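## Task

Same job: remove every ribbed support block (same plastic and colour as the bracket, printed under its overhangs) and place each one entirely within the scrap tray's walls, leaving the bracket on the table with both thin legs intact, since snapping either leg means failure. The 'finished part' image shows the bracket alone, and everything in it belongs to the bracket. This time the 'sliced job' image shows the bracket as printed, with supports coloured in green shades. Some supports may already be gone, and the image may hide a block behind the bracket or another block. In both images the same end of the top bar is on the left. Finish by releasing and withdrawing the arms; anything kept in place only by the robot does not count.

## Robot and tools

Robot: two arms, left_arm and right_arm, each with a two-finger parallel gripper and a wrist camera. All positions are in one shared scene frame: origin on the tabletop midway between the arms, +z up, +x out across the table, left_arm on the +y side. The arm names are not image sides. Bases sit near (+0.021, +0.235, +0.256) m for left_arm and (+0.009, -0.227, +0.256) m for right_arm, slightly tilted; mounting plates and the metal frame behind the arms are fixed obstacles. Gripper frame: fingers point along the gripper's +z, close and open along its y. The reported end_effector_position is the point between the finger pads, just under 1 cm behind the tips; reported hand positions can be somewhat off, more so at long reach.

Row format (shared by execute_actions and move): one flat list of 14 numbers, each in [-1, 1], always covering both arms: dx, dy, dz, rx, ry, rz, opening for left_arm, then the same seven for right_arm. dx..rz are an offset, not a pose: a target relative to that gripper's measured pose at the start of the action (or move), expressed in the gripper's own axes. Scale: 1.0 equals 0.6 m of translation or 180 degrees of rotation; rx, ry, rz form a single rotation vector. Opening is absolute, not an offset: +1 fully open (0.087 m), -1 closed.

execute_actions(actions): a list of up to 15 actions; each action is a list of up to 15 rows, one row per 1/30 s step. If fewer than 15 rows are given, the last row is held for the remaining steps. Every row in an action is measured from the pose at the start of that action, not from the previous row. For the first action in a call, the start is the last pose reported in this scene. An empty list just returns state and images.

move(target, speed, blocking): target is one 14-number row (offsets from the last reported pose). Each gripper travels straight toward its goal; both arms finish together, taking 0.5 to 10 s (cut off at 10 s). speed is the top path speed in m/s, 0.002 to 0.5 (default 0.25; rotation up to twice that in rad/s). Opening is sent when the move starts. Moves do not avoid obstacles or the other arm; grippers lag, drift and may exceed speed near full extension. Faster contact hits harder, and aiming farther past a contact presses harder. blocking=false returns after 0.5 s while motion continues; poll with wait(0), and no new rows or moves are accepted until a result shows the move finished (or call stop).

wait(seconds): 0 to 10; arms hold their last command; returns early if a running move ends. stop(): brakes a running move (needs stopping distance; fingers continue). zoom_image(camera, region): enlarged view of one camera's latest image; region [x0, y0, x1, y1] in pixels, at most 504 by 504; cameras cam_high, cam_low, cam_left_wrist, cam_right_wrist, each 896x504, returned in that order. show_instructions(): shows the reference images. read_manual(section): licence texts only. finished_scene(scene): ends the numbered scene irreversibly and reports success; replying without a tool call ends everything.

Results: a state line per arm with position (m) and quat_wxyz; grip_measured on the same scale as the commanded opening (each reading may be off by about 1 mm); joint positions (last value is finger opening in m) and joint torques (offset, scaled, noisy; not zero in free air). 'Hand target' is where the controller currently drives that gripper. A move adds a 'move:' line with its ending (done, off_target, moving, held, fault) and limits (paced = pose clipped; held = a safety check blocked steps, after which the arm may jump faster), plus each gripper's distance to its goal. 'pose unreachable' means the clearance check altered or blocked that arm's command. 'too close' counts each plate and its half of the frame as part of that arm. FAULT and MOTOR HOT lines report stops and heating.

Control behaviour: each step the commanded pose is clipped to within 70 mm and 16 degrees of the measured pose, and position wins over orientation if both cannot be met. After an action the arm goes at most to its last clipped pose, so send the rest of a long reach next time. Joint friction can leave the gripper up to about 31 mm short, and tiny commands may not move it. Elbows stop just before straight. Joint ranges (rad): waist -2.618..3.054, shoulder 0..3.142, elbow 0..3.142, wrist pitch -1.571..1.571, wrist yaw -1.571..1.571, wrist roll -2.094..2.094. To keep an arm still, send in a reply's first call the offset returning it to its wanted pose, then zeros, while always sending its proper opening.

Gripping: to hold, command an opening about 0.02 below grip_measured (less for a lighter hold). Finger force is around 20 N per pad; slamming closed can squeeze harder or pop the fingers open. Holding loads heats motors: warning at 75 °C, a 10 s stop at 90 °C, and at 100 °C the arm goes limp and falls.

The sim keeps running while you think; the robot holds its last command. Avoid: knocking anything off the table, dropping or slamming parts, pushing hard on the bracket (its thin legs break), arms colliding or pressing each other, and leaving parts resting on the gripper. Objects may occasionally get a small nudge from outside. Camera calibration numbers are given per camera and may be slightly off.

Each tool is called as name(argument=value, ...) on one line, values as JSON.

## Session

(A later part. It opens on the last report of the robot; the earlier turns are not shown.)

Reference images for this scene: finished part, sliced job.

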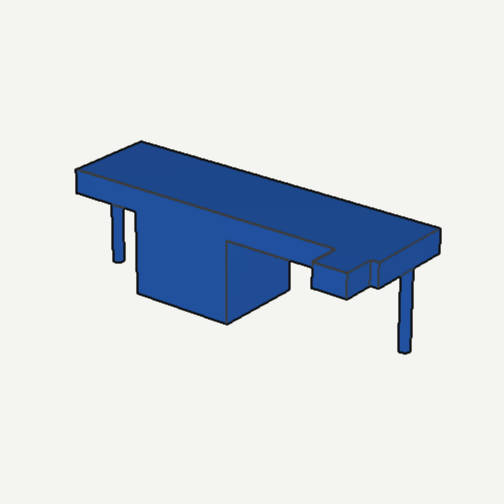

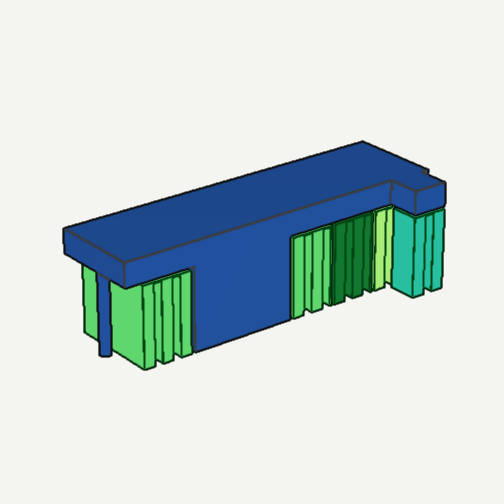

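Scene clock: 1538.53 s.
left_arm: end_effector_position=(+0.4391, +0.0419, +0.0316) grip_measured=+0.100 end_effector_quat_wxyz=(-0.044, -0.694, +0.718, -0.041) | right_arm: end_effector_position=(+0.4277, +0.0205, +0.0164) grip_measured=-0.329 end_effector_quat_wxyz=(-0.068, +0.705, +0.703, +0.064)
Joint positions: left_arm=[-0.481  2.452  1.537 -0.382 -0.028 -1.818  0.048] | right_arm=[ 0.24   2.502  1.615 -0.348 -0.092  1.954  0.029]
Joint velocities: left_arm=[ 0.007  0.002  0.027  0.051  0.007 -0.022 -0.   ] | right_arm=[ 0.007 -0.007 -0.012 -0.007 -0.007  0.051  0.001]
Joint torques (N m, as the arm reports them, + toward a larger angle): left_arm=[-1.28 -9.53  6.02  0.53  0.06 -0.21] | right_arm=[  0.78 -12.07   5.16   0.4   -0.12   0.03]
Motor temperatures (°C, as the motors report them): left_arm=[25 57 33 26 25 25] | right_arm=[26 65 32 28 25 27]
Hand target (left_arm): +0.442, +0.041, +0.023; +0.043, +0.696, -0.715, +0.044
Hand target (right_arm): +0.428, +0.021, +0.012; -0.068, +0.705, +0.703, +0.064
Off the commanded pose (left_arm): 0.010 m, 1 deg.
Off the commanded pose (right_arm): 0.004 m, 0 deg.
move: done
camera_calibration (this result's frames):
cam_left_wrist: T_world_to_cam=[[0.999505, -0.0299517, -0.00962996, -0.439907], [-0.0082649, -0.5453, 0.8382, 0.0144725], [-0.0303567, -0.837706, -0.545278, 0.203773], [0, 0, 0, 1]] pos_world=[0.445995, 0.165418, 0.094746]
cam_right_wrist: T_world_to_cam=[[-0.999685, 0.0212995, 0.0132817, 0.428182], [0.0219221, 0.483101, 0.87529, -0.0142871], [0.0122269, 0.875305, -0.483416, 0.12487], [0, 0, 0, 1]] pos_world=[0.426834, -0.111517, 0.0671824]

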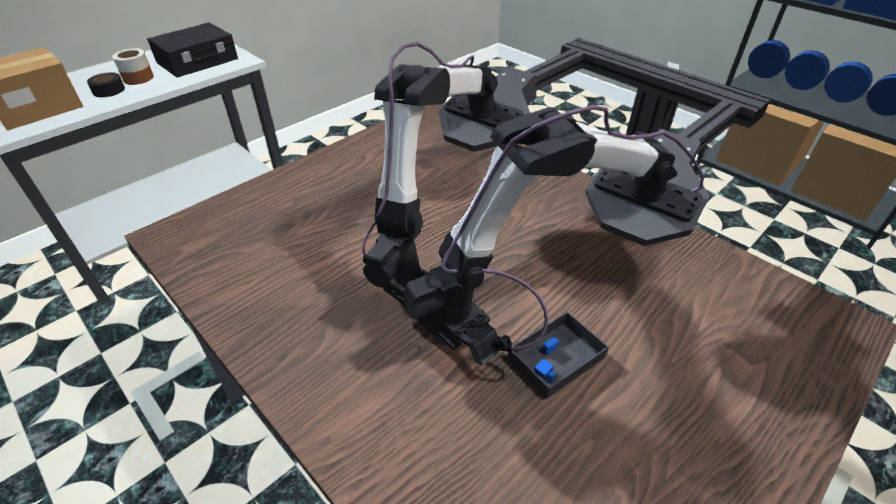

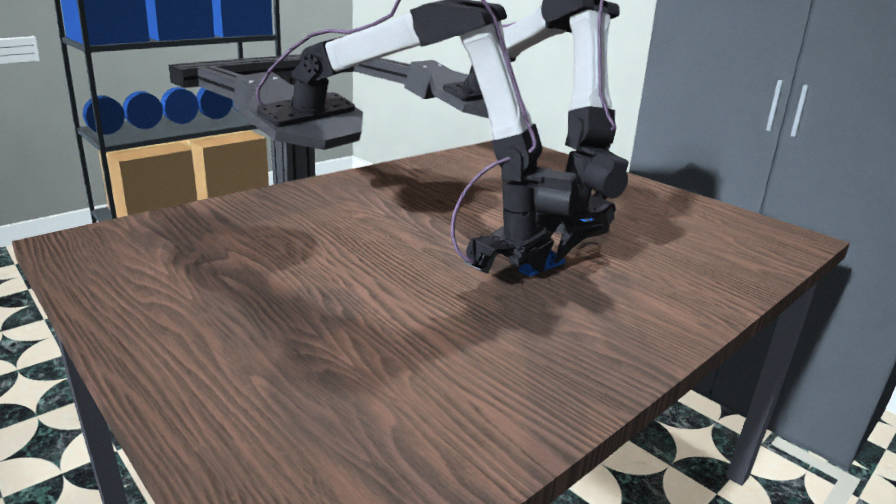

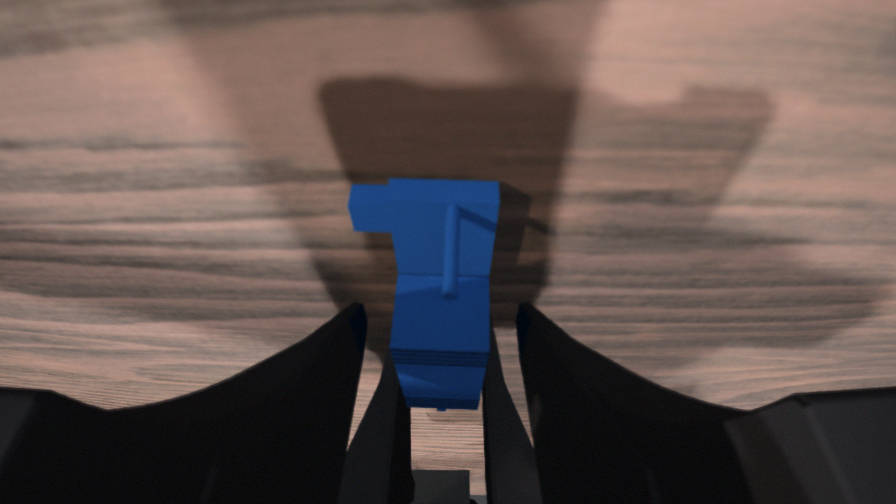

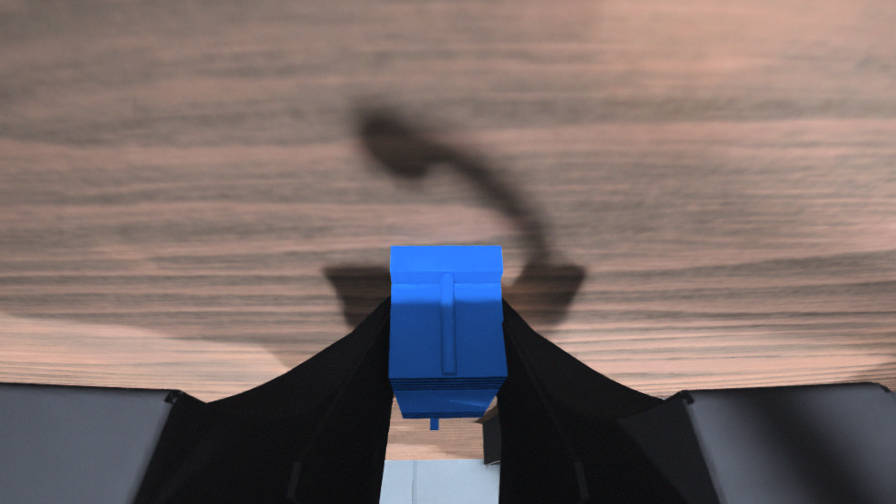

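execute_actions(actions=[[[0,0,0,0,0,0,0.08,0,0,0.007,0,0,0,-0.39],[0,0,0,0,0,0,0.06,0,0,0.007,0,0,0,-0.39],[0,0,0,0,0,0,0.04,0,0,0.007,0,0,0,-0.39],[0,0,0,0,0,0,0.02,0,0,0.007,0,0,0,-0.39],[0,0,0,0,0,0,0.0,0,0,0.007,0,0,0,-0.39],[0,0,0,0,0,0,-0.02,0,0,0.007,0,0,0,-0.39],[0,0,0,0,0,0,-0.04,0,0,0.007,0,0,0,-0.39],[0,0,0,0,0,0,-0.06,0,0,0.007,0,0,0,-0.39],[0,0,0,0,0,0,-0.08,0,0,0.007,0,0,0,-0.39],[0,0,0,0,0,0,-0.10,0,0,0.007,0,0,0,-0.39],[0,0,0,0,0,0,-0.12,0,0,0.007,0,0,0,-0.39],[0,0,0,0,0,0,-0.14,0,0,0.007,0,0,0,-0.39],[0,0,0,0,0,0,-0.16,0,0,0.007,0,0,0,-0.39],[0,0,0,0,0,0,-0.18,0,0,0.007,0,0,0,-0.39],[0,0,0,0,0,0,-0.20,0,0,0.007,0,0,0,-0.39]],[[0,0,0,0,0,0,-0.21,0,0,0.007,0,0,0,-0.39],[0,0,0,0,0,0,-0.22,0,0,0.007,0,0,0,-0.39],[0,0,0,0,0,0,-0.23,0,0,0.007,0,0,0,-0.39],[0,0,0,0,0,0,-0.24,0,0,0.007,0,0,0,-0.39],[0,0,0,0,0,0,-0.25,0,0,0.007,0,0,0,-0.39],[0,0,0,0,0,0,-0.26,0,0,0.007,0,0,0,-0.39],[0,0,0,0,0,0,-0.27,0,0,0.007,0,0,0,-0.39],[0,0,0,0,0,0,-0.28,0,0,0.007,0,0,0,-0.39],[0,0,0,0,0,0,-0.29,0,0,0.007,0,0,0,-0.39],[0,0,0,0,0,0,-0.30,0,0,0.007,0,0,0,-0.39],[0,0,0,0,0,0,-0.31,0,0,0.007,0,0,0,-0.39],[0,0,0,0,0,0,-0.32,0,0,0.007,0,0,0,-0.39],[0,0,0,0,0,0,-0.33,0,0,0.007,0,0,0,-0.39],[0,0,0,0,0,0,-0.335,0,0,0.007,0,0,0,-0.39],[0,0,0,0,0,0,-0.34,0,0,0.007,0,0,0,-0.39]],[[0,0,0,0,0,0,-0.345,0,0,0.007,0,0,0,-0.39],[0,0,0,0,0,0,-0.35,0,0,0.007,0,0,0,-0.39],[0,0,0,0,0,0,-0.355,0,0,0.007,0,0,0,-0.39],[0,0,0,0,0,0,-0.36,0,0,0.007,0,0,0,-0.39],[0,0,0,0,0,0,-0.365,0,0,0.007,0,0,0,-0.39],[0,0,0,0,0,0,-0.37,0,0,0.007,0,0,0,-0.39],[0,0,0,0,0,0,-0.375,0,0,0.007,0,0,0,-0.39],[0,0,0,0,0,0,-0.38,0,0,0.007,0,0,0,-0.39],[0,0,0,0,0,0,-0.385,0,0,0.007,0,0,0,-0.39],[0,0,0,0,0,0,-0.39,0,0,0.007,0,0,0,-0.39],[0,0,0,0,0,0,-0.395,0,0,0.007,0,0,0,-0.39],[0,0,0,0,0,0,-0.40,0,0,0.007,0,0,0,-0.39],[0,0,0,0,0,0,-0.405,0,0,0.007,0,0,0,-0.39],[0,0,0,0,0,0,-0.41,0,0,0.007,0,0,0,-0.39]]])

move(target=[0,0,0,0.0255,0,0,-0.41, 0,0,0.007,0.012,0,0,-0.39], speed=0.02)

Scene clock: 1552.13 s.
left_arm: end_effector_position=(+0.4391, +0.0419, +0.0316) grip_measured=-0.363 end_effector_quat_wxyz=(-0.044, -0.694, +0.718, -0.041) | right_arm: end_effector_position=(+0.4277, +0.0205, +0.0164) grip_measured=-0.329 end_effector_quat_wxyz=(-0.068, +0.705, +0.703, +0.064)
Joint positions: left_arm=[-0.481  2.452  1.537 -0.382 -0.028 -1.818  0.028] | right_arm=[ 0.24   2.502  1.615 -0.348 -0.092  1.954  0.029]
Joint velocities: left_arm=[-0.007 -0.007  0.002 -0.007  0.051  0.081 -0.   ] | right_arm=[ 0.002 -0.012  0.002  0.007  0.051  0.037 -0.   ]
Joint torques (N m, as the arm reports them, + toward a larger angle): left_arm=[ -1.59 -11.85   4.27   0.34   0.    -0.15] | right_arm=[  0.78 -12.03   5.1    0.42  -0.1    0.04]
Motor temperatures (°C, as the motors report them): left_arm=[25 58 33 26 25 25] | right_arm=[26 65 32 28 25 27]
Hand target (left_arm): +0.439, +0.042, +0.032; +0.044, +0.694, -0.718, +0.041
Hand target (right_arm): +0.428, +0.021, +0.012; -0.068, +0.705, +0.703, +0.064
Off the commanded pose (left_arm): 0.000 m, 0 deg.
Off the commanded pose (right_arm): 0.004 m, 0 deg.
camera_calibration (this result's frames):
cam_left_wrist: T_world_to_cam=[[0.999505, -0.0299517, -0.00962996, -0.439907], [-0.0082649, -0.5453, 0.8382, 0.0144725], [-0.0303567, -0.837706, -0.545278, 0.203773], [0, 0, 0, 1]] pos_world=[0.445995, 0.165418, 0.094746]
cam_right_wrist: T_world_to_cam=[[-0.999685, 0.0212995, 0.0132817, 0.428182], [0.0219221, 0.483101, 0.87529, -0.0142871], [0.0122269, 0.875305, -0.483416, 0.12487], [0, 0, 0, 1]] pos_world=[0.426834, -0.111517, 0.0671824]

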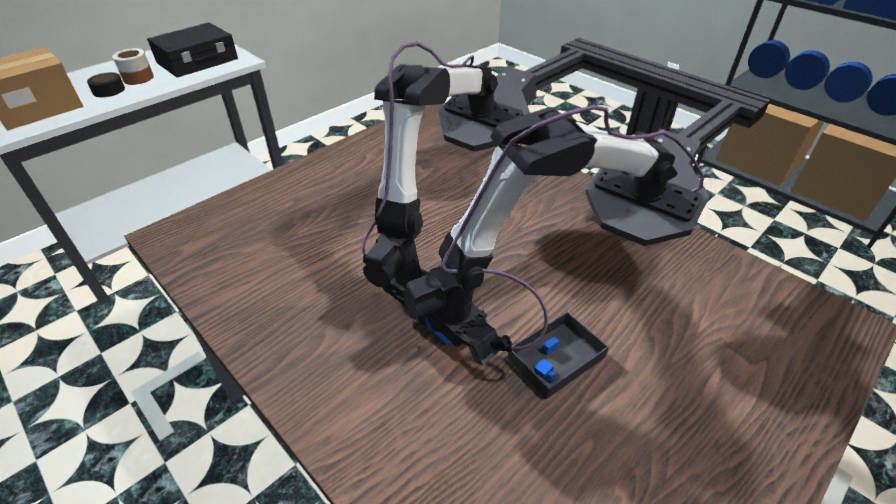

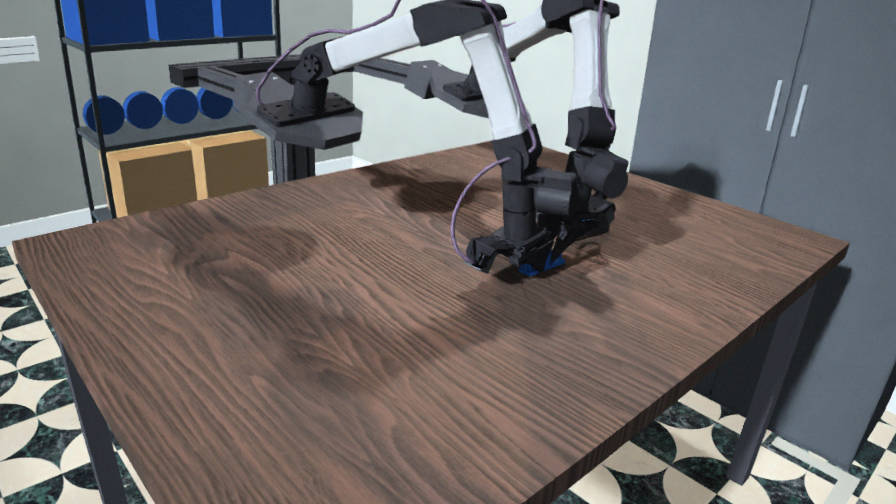

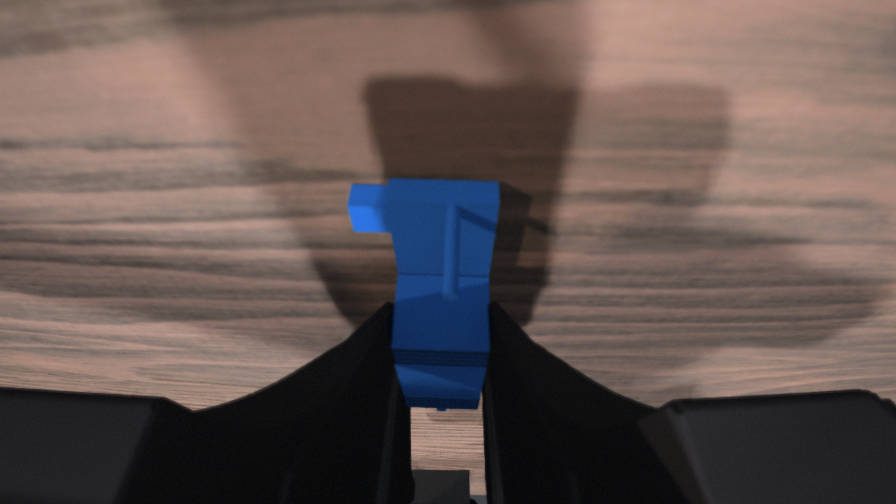

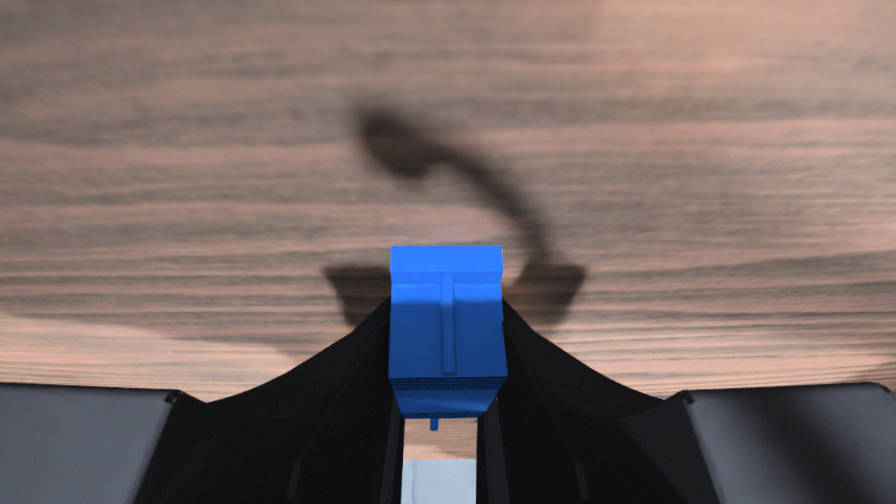

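Scene clock: 1554.43 s.
left_arm: end_effector_position=(+0.4423, +0.0427, +0.0316) grip_measured=-0.363 end_effector_quat_wxyz=(-0.023, -0.698, +0.712, -0.069) | right_arm: end_effector_position=(+0.4289, +0.0214, +0.0165) grip_measured=-0.331 end_effector_quat_wxyz=(-0.072, +0.702, +0.706, +0.055)
Joint positions: left_arm=[-0.481  2.423  1.453 -0.258 -0.037 -1.825  0.028] | right_arm=[ 0.24   2.517  1.657 -0.397 -0.093  1.945  0.029]
Joint velocities: left_arm=[ 0.007  0.012 -0.002  0.022 -0.037  0.007 -0.   ] | right_arm=[-0.017 -0.002 -0.002 -0.037  0.007 -0.007  0.001]
Joint torques (N m, as the arm reports them, + toward a larger angle): left_arm=[ -2.35 -12.29   1.89   0.66  -0.11  -0.16] | right_arm=[  0.38 -11.7    6.24   0.12  -0.29   0.03]
Motor temperatures (°C, as the motors report them): left_arm=[25 58 33 26 25 25] | right_arm=[26 65 33 27 25 27]
Hand target (left_arm): +0.439, +0.042, +0.032; +0.017, +0.695, -0.715, +0.070
Hand target (right_arm): +0.428, +0.021, +0.012; -0.081, +0.704, +0.704, +0.050
Off the commanded pose (left_arm): 0.003 m, 1 deg.
Off the commanded pose (right_arm): 0.004 m, 1 deg.
move: done
camera_calibration (this result's frames):
cam_left_wrist: T_world_to_cam=[[0.998279, -0.0124556, 0.0572998, -0.445375], [-0.0550229, -0.536774, 0.84193, 0.0351567], [0.0202703, -0.843634, -0.536536, 0.182079], [0, 0, 0, 1]] pos_world=[0.442853, 0.166932, 0.0936125]
cam_right_wrist: T_world_to_cam=[[-0.999446, 0.0110243, 0.0314153, 0.429205], [0.0327921, 0.489102, 0.87161, -0.0195791], [-0.00575642, 0.872157, -0.489192, 0.132076], [0, 0, 0, 1]] pos_world=[0.430369, -0.110347, 0.0681925]

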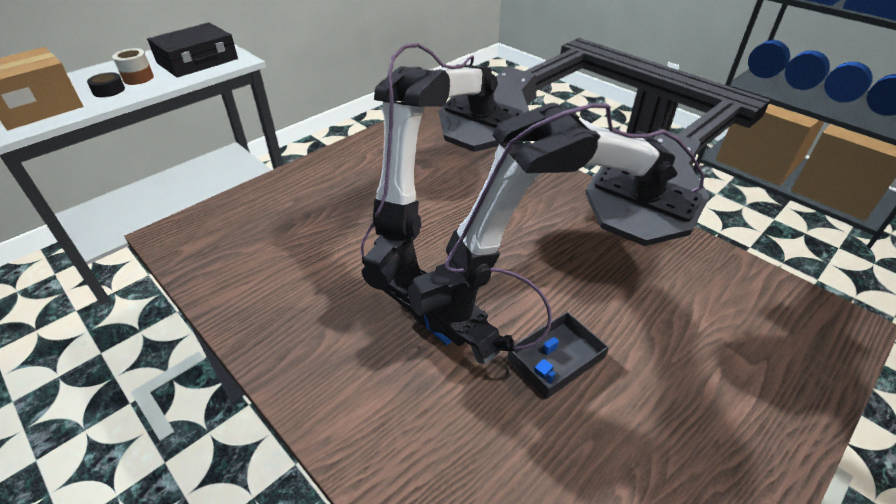

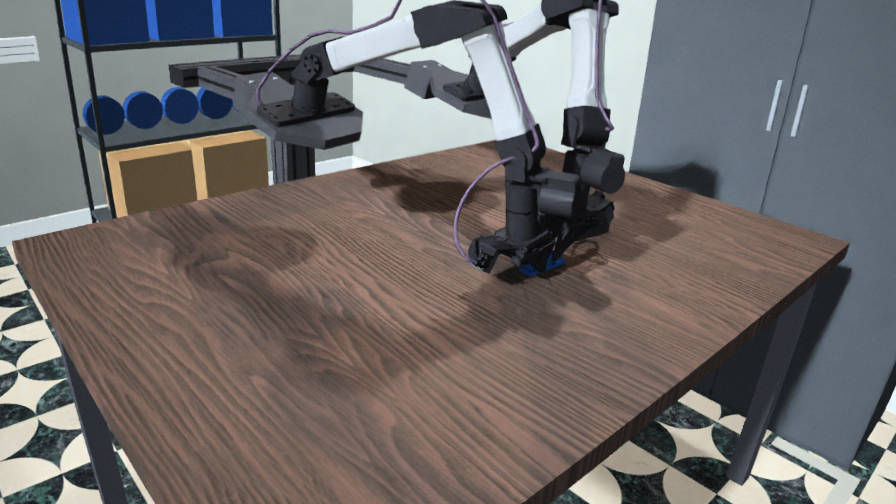

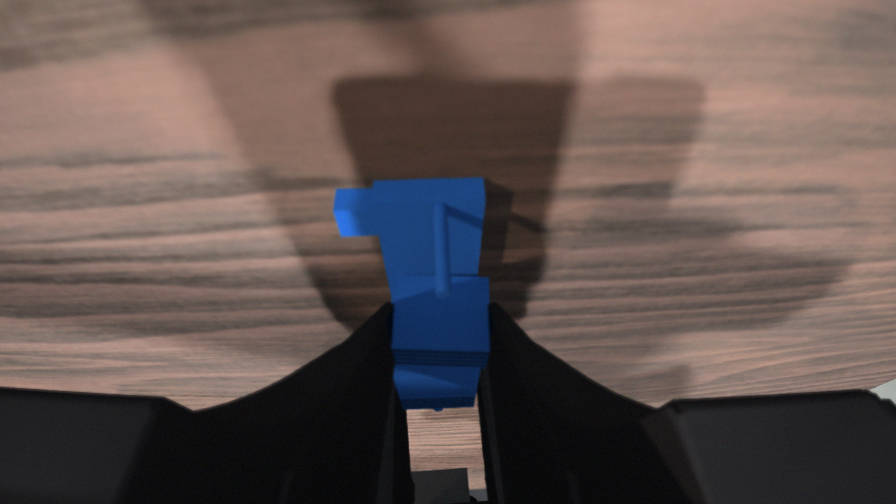

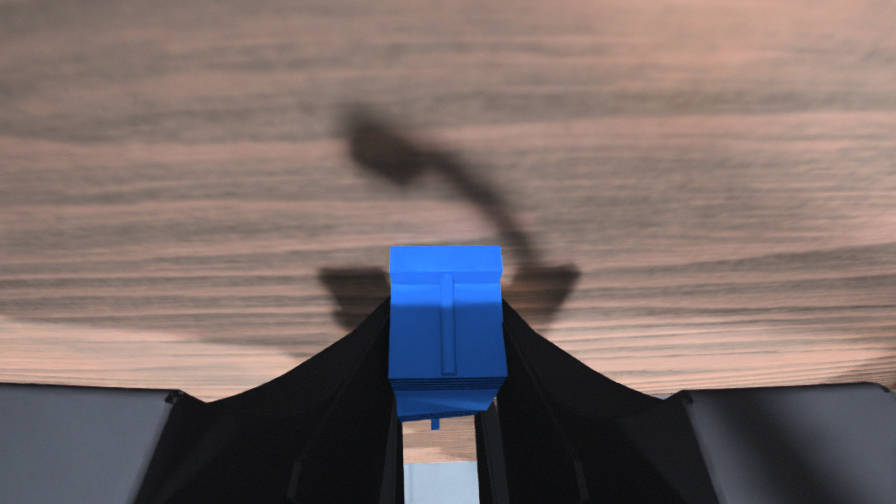

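move(target=[-0.005,0.008,-0.095,-0.02,0,0,-0.41, 0,0,0.007,0,0,0,-0.39], speed=0.04)

Scene clock: 1559.27 s.
left_arm: end_effector_position=(+0.4464, +0.0487, +0.0880) grip_measured=-0.363 end_effector_quat_wxyz=(-0.033, -0.697, +0.714, -0.059) | right_arm: end_effector_position=(+0.4289, +0.0214, +0.0165) grip_measured=-0.331 end_effector_quat_wxyz=(-0.072, +0.702, +0.706, +0.055)
Joint positions: left_arm=[-0.481  2.273  1.453 -0.436 -0.03  -1.825  0.028] | right_arm=[ 0.24   2.517  1.657 -0.397 -0.093  1.945  0.029]
Joint velocities: left_arm=[ 0.007  0.002  0.007 -0.007 -0.007  0.081  0.001] | right_arm=[-0.007  0.017 -0.012  0.022 -0.037 -0.037  0.   ]
Joint torques (N m, as the arm reports them, + toward a larger angle): left_arm=[ -0.89 -12.18   2.87   0.28   0.15  -0.14] | right_arm=[  0.79 -12.12   5.15   0.38  -0.12   0.04]
Motor temperatures (°C, as the motors report them): left_arm=[25 59 32 26 25 25] | right_arm=[26 65 33 27 25 27]
Hand target (left_arm): +0.435, +0.053, +0.088; +0.045, +0.697, -0.714, +0.046
Hand target (right_arm): +0.429, +0.022, +0.012; -0.072, +0.702, +0.706, +0.055
Off the commanded pose (left_arm): 0.013 m, 2 deg.
Off the commanded pose (right_arm): 0.004 m, 0 deg.
move: off_target (left_arm)
camera_calibration (this result's frames):
cam_left_wrist: T_world_to_cam=[[0.999413, -0.0169603, 0.0297498, -0.450522], [-0.0342028, -0.537344, 0.842669, -0.0182389], [0.00169392, -0.843193, -0.537609, 0.225804], [0, 0, 0, 1]] pos_world=[0.449251, 0.172954, 0.150166]
cam_right_wrist: T_world_to_cam=[[-0.999446, 0.0110243, 0.0314153, 0.429205], [0.0327921, 0.489102, 0.87161, -0.0195791], [-0.00575642, 0.872157, -0.489192, 0.132076], [0, 0, 0, 1]] pos_world=[0.430369, -0.110347, 0.0681925]

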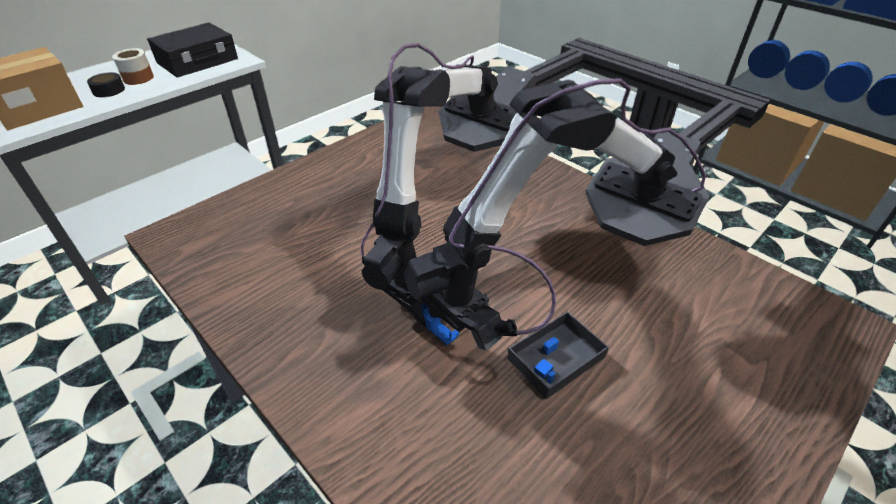

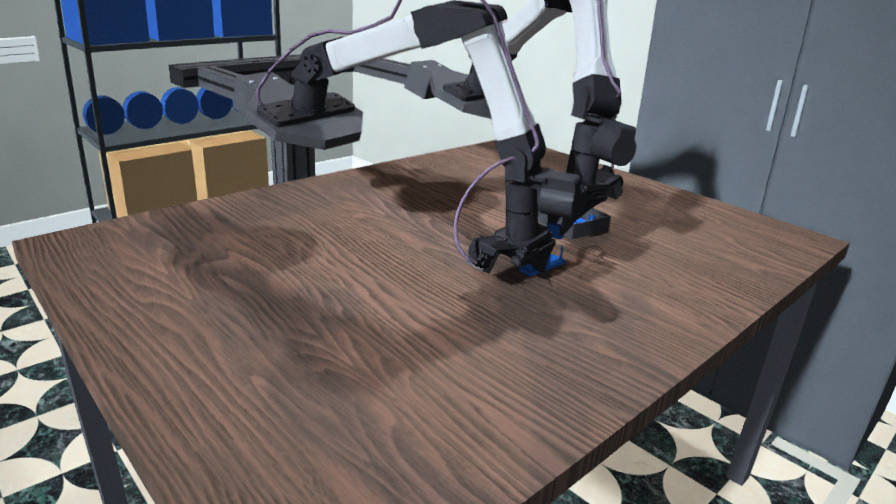

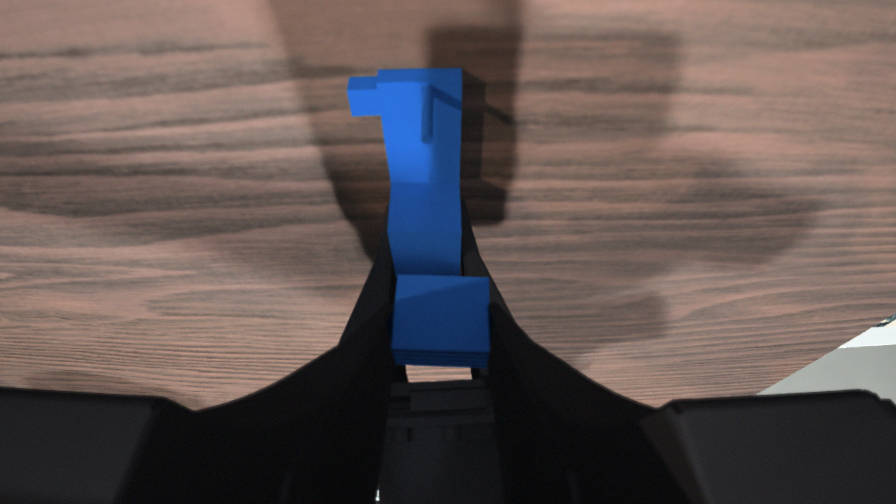

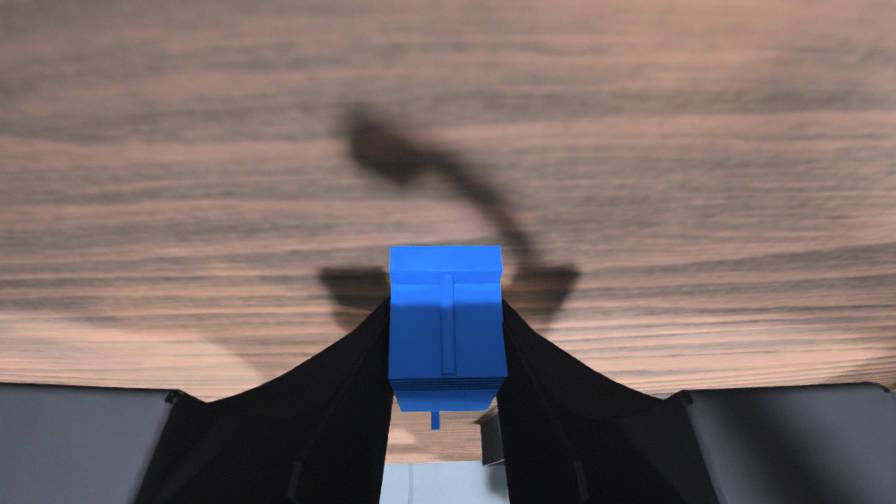

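move(target=[-0.357,0.2645,-0.072,-0.012,0.004,0.036,-0.41, 0,0,0.007,0,0,0,-0.39], speed=0.15)

Scene clock: 1576.53 s.
left_arm: end_effector_position=(+0.2976, +0.2771, +0.0958) grip_measured=-0.363 end_effector_quat_wxyz=(-0.046, -0.654, +0.754, -0.039) | right_arm: end_effector_position=(+0.4289, +0.0214, +0.0165) grip_measured=-0.331 end_effector_quat_wxyz=(-0.072, +0.702, +0.706, +0.055)
Joint positions: left_arm=[ 0.176  1.932  0.806 -0.222  0.139 -1.075  0.028] | right_arm=[ 0.24   2.517  1.657 -0.397 -0.093  1.945  0.029]
Joint velocities: left_arm=[ 0.002 -0.007 -0.027  0.007 -0.007 -0.007  0.   ] | right_arm=[ 0.007 -0.007 -0.017 -0.066 -0.066  0.051 -0.002]
Joint torques (N m, as the arm reports them, + toward a larger angle): left_arm=[ 1.56 -8.94  0.6   0.41  0.13 -0.11] | right_arm=[  0.69 -12.2    5.18   0.37  -0.11   0.04]
Motor temperatures (°C, as the motors report them): left_arm=[25 62 32 26 25 25] | right_arm=[26 65 33 27 25 27]
Hand target (left_arm): +0.294, +0.276, +0.098; -0.044, -0.653, +0.754, -0.045
Hand target (right_arm): +0.429, +0.022, +0.012; -0.072, +0.702, +0.706, +0.055
Off the commanded pose (left_arm): 0.009 m, 1 deg.
Off the commanded pose (right_arm): 0.004 m, 0 deg.
move: done
camera_calibration (this result's frames):
cam_left_wrist: T_world_to_cam=[[0.990562, -0.136724, -0.00969965, -0.258498], [-0.0663613, -0.540297, 0.838854, 0.103612], [-0.119932, -0.830293, -0.544271, 0.456042], [0, 0, 0, 1]] pos_world=[0.317628, 0.399286, 0.158788]
cam_right_wrist: T_world_to_cam=[[-0.999446, 0.0110243, 0.0314153, 0.429205], [0.0327921, 0.489102, 0.87161, -0.0195791], [-0.00575642, 0.872157, -0.489192, 0.132076], [0, 0, 0, 1]] pos_world=[0.430369, -0.110347, 0.0681925]

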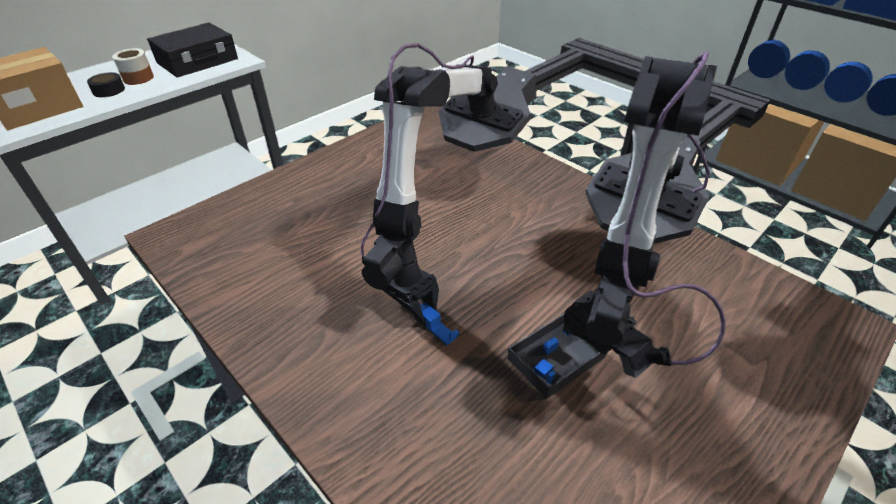

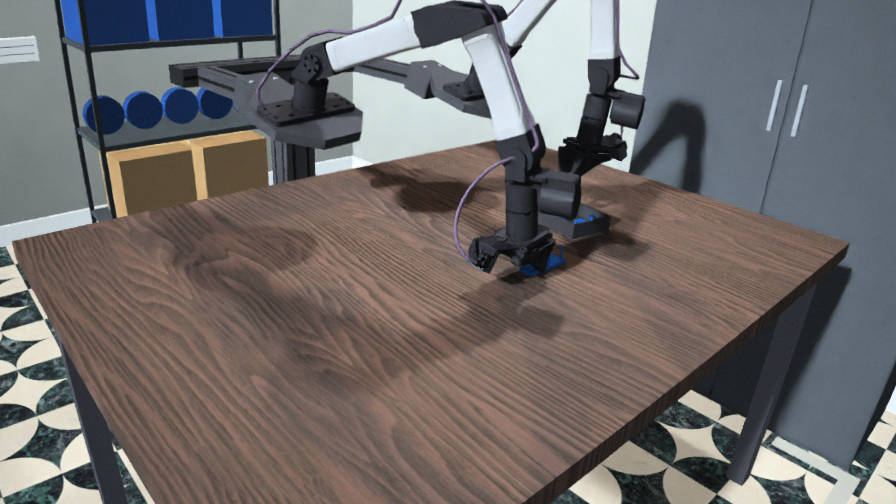

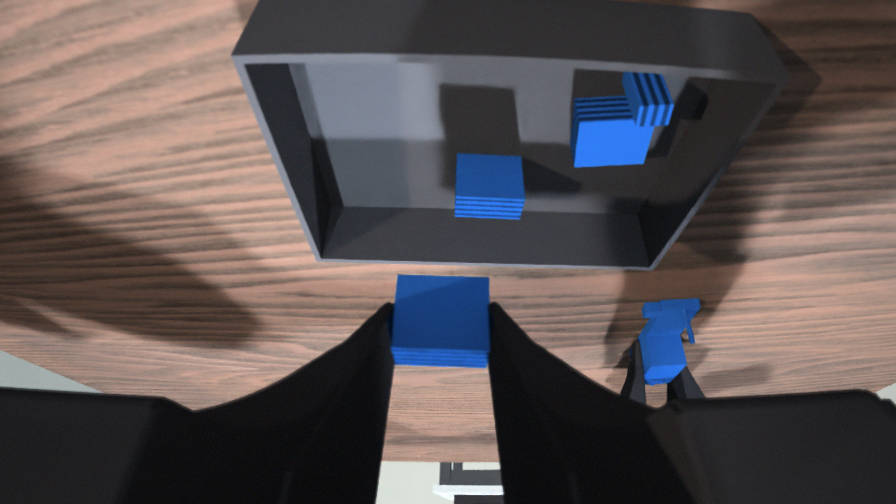

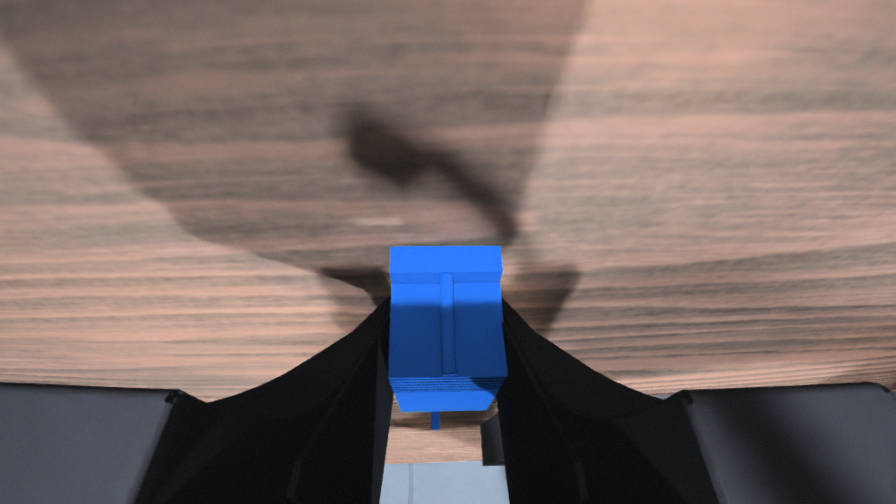

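move(target=[0.0048,0.0248,0.1257,-0.0024,0.003,-0.001,-0.41, 0,0,0.007,0,0,0,-0.39], speed=0.05)

Scene clock: 1592.30 s.
left_arm: end_effector_position=(+0.2831, +0.2715, +0.0269) grip_measured=-0.363 end_effector_quat_wxyz=(-0.048, -0.657, +0.751, -0.040) | right_arm: end_effector_position=(+0.4289, +0.0214, +0.0165) grip_measured=-0.331 end_effector_quat_wxyz=(-0.072, +0.702, +0.706, +0.055)
Joint positions: left_arm=[ 0.169  2.207  0.806  0.052  0.14  -1.088  0.028] | right_arm=[ 0.24   2.517  1.657 -0.397 -0.093  1.945  0.029]
Joint velocities: left_arm=[ 0.017  0.012 -0.002  0.007  0.022 -0.051  0.   ] | right_arm=[-0.022  0.002 -0.007 -0.051  0.066 -0.051  0.001]
Joint torques (N m, as the arm reports them, + toward a larger angle): left_arm=[-0.32 -6.31  1.    0.42  0.04 -0.24] | right_arm=[  0.79 -12.21   5.16   0.37  -0.12   0.04]
Motor temperatures (°C, as the motors report them): left_arm=[25 60 31 26 25 25] | right_arm=[26 65 33 27 25 27]
Hand target (left_arm): +0.280, +0.267, +0.021; -0.052, -0.655, +0.753, -0.039
Hand target (right_arm): +0.429, +0.022, +0.012; -0.072, +0.702, +0.706, +0.055
Off the commanded pose (left_arm): 0.007 m, 1 deg.
Off the commanded pose (right_arm): 0.004 m, 0 deg.
move: done
camera_calibration (this result's frames):
cam_left_wrist: T_world_to_cam=[[0.991445, -0.130054, -0.0111227, -0.247653], [-0.061161, -0.538144, 0.840631, 0.155287], [-0.115313, -0.832759, -0.541494, 0.411392], [0, 0, 0, 1]] pos_world=[0.30247, 0.393949, 0.0894728]
cam_right_wrist: T_world_to_cam=[[-0.999446, 0.0110243, 0.0314153, 0.429205], [0.0327921, 0.489102, 0.87161, -0.0195791], [-0.00575642, 0.872157, -0.489192, 0.132076], [0, 0, 0, 1]] pos_world=[0.430369, -0.110347, 0.0681925]

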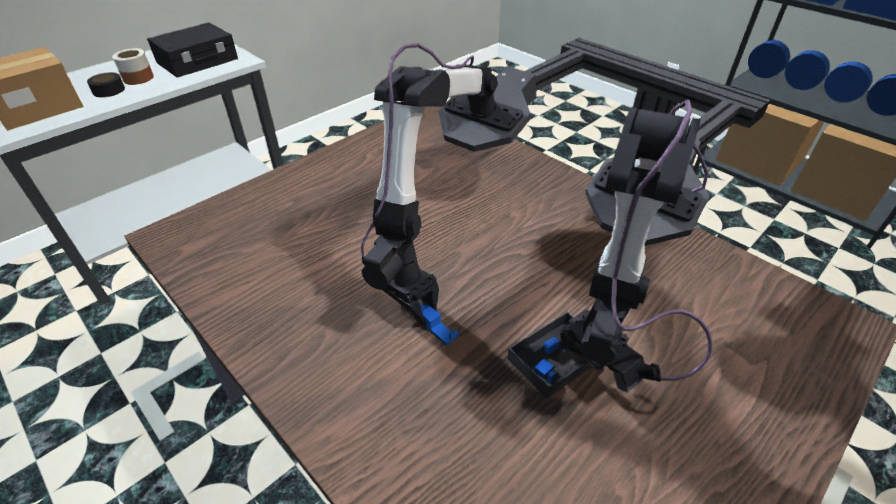

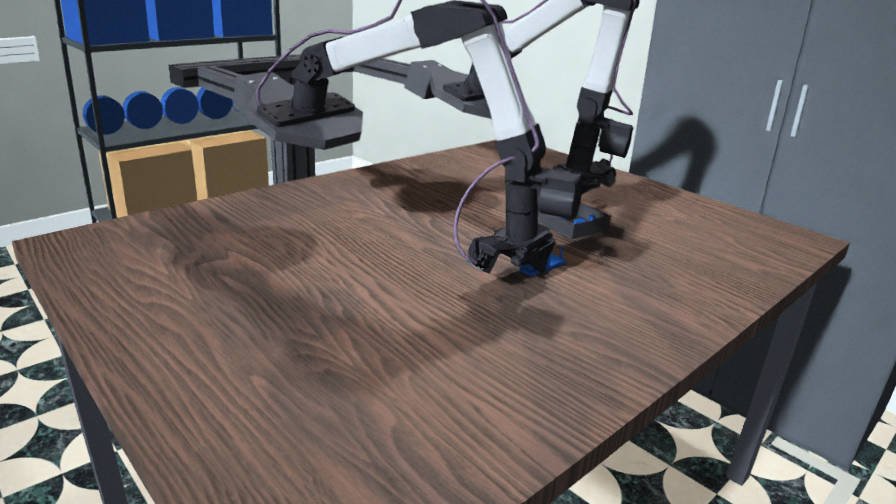

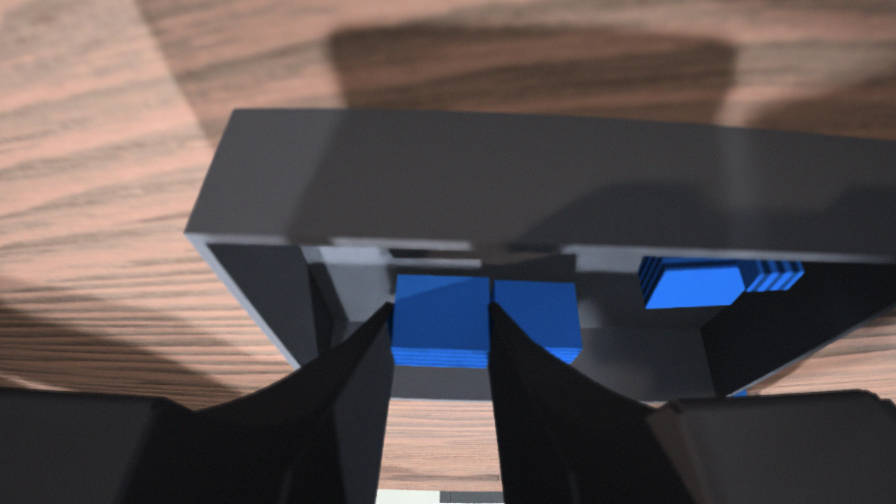

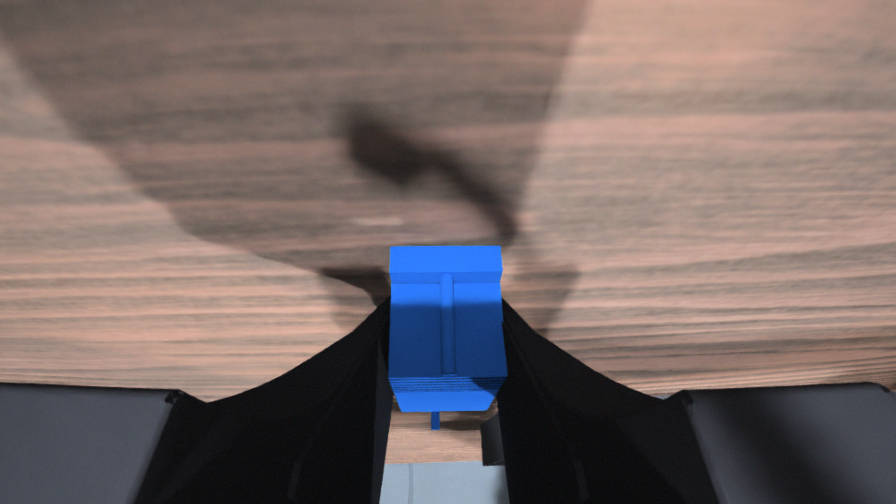

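move(target=[0.0022,0.0107,0.0213,-0.0025,0.0013,-0.0004,-0.41, 0,0,0.007,0,0,0,-0.39], speed=0.02)

Scene clock: 1604.30 s.
left_arm: end_effector_position=(+0.2809, +0.2709, +0.0209) grip_measured=-0.363 end_effector_quat_wxyz=(-0.048, -0.657, +0.751, -0.040) | right_arm: end_effector_position=(+0.4289, +0.0214, +0.0165) grip_measured=-0.331 end_effector_quat_wxyz=(-0.072, +0.702, +0.706, +0.055)
Joint positions: left_arm=[ 0.169  2.232  0.806  0.077  0.14  -1.089  0.028] | right_arm=[ 0.24   2.517  1.657 -0.397 -0.093  1.945  0.029]
Joint velocities: left_arm=[ 0.002  0.002  0.007 -0.007 -0.022 -0.007 -0.001] | right_arm=[-0.007 -0.002  0.012 -0.022  0.022 -0.007 -0.001]
Joint torques (N m, as the arm reports them, + toward a larger angle): left_arm=[ 0.86 -6.15  0.81  0.44  0.02 -0.16] | right_arm=[  0.82 -12.11   5.15   0.37  -0.12   0.04]
Motor temperatures (°C, as the motors report them): left_arm=[25 57 30 26 25 25] | right_arm=[26 66 33 27 25 27]
Hand target (left_arm): +0.276, +0.269, +0.015; -0.052, -0.657, +0.751, -0.038
Hand target (right_arm): +0.429, +0.022, +0.012; -0.072, +0.702, +0.706, +0.055
Off the commanded pose (left_arm): 0.008 m, 1 deg.
Off the commanded pose (right_arm): 0.004 m, 0 deg.
move: done
camera_calibration (this result's frames):
cam_left_wrist: T_world_to_cam=[[0.991493, -0.129679, -0.0111701, -0.245716], [-0.0609179, -0.538173, 0.84063, 0.159781], [-0.115023, -0.832798, -0.541495, 0.407329], [0, 0, 0, 1]] pos_world=[0.300211, 0.393348, 0.0835051]
cam_right_wrist: T_world_to_cam=[[-0.999446, 0.0110243, 0.0314153, 0.429205], [0.0327921, 0.489102, 0.87161, -0.0195791], [-0.00575642, 0.872157, -0.489192, 0.132076], [0, 0, 0, 1]] pos_world=[0.430369, -0.110347, 0.0681925]

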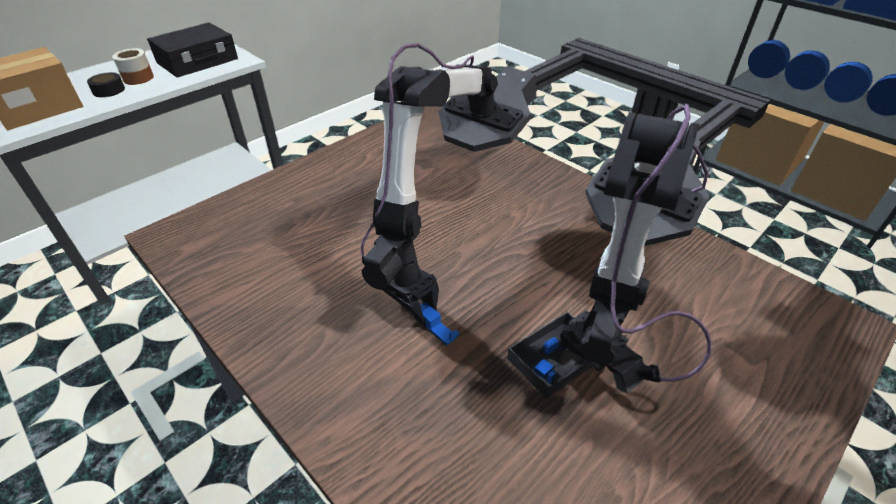

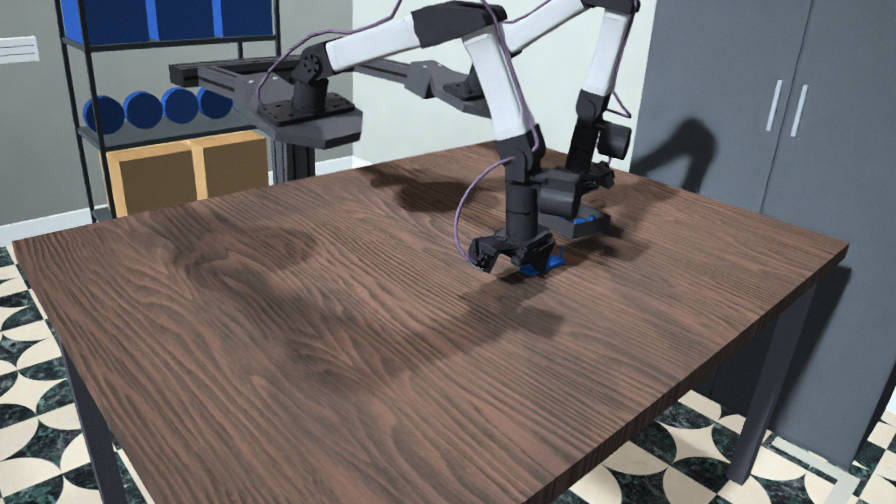

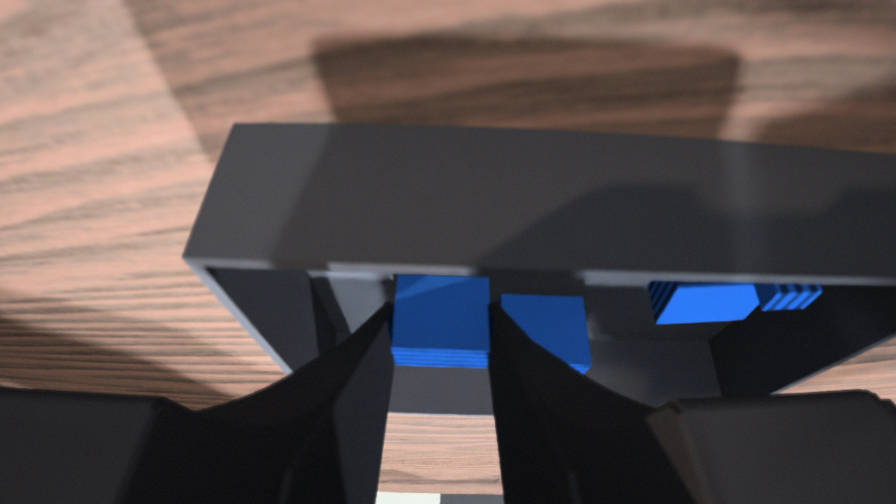

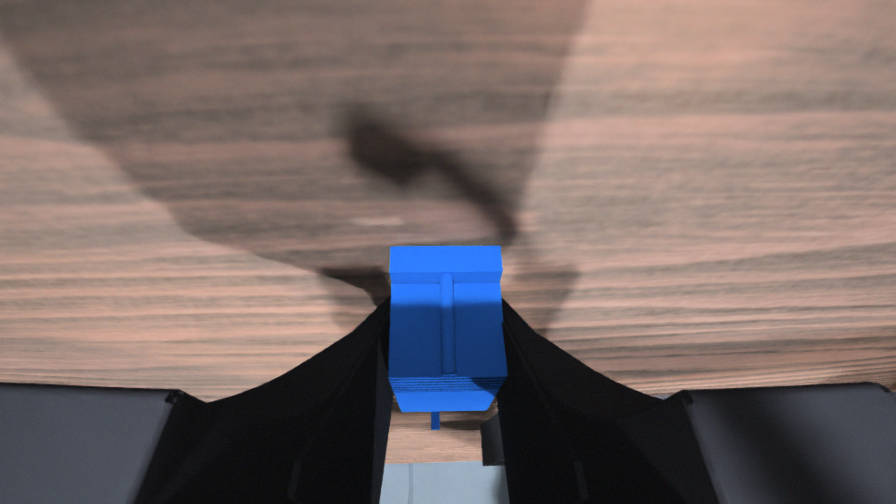

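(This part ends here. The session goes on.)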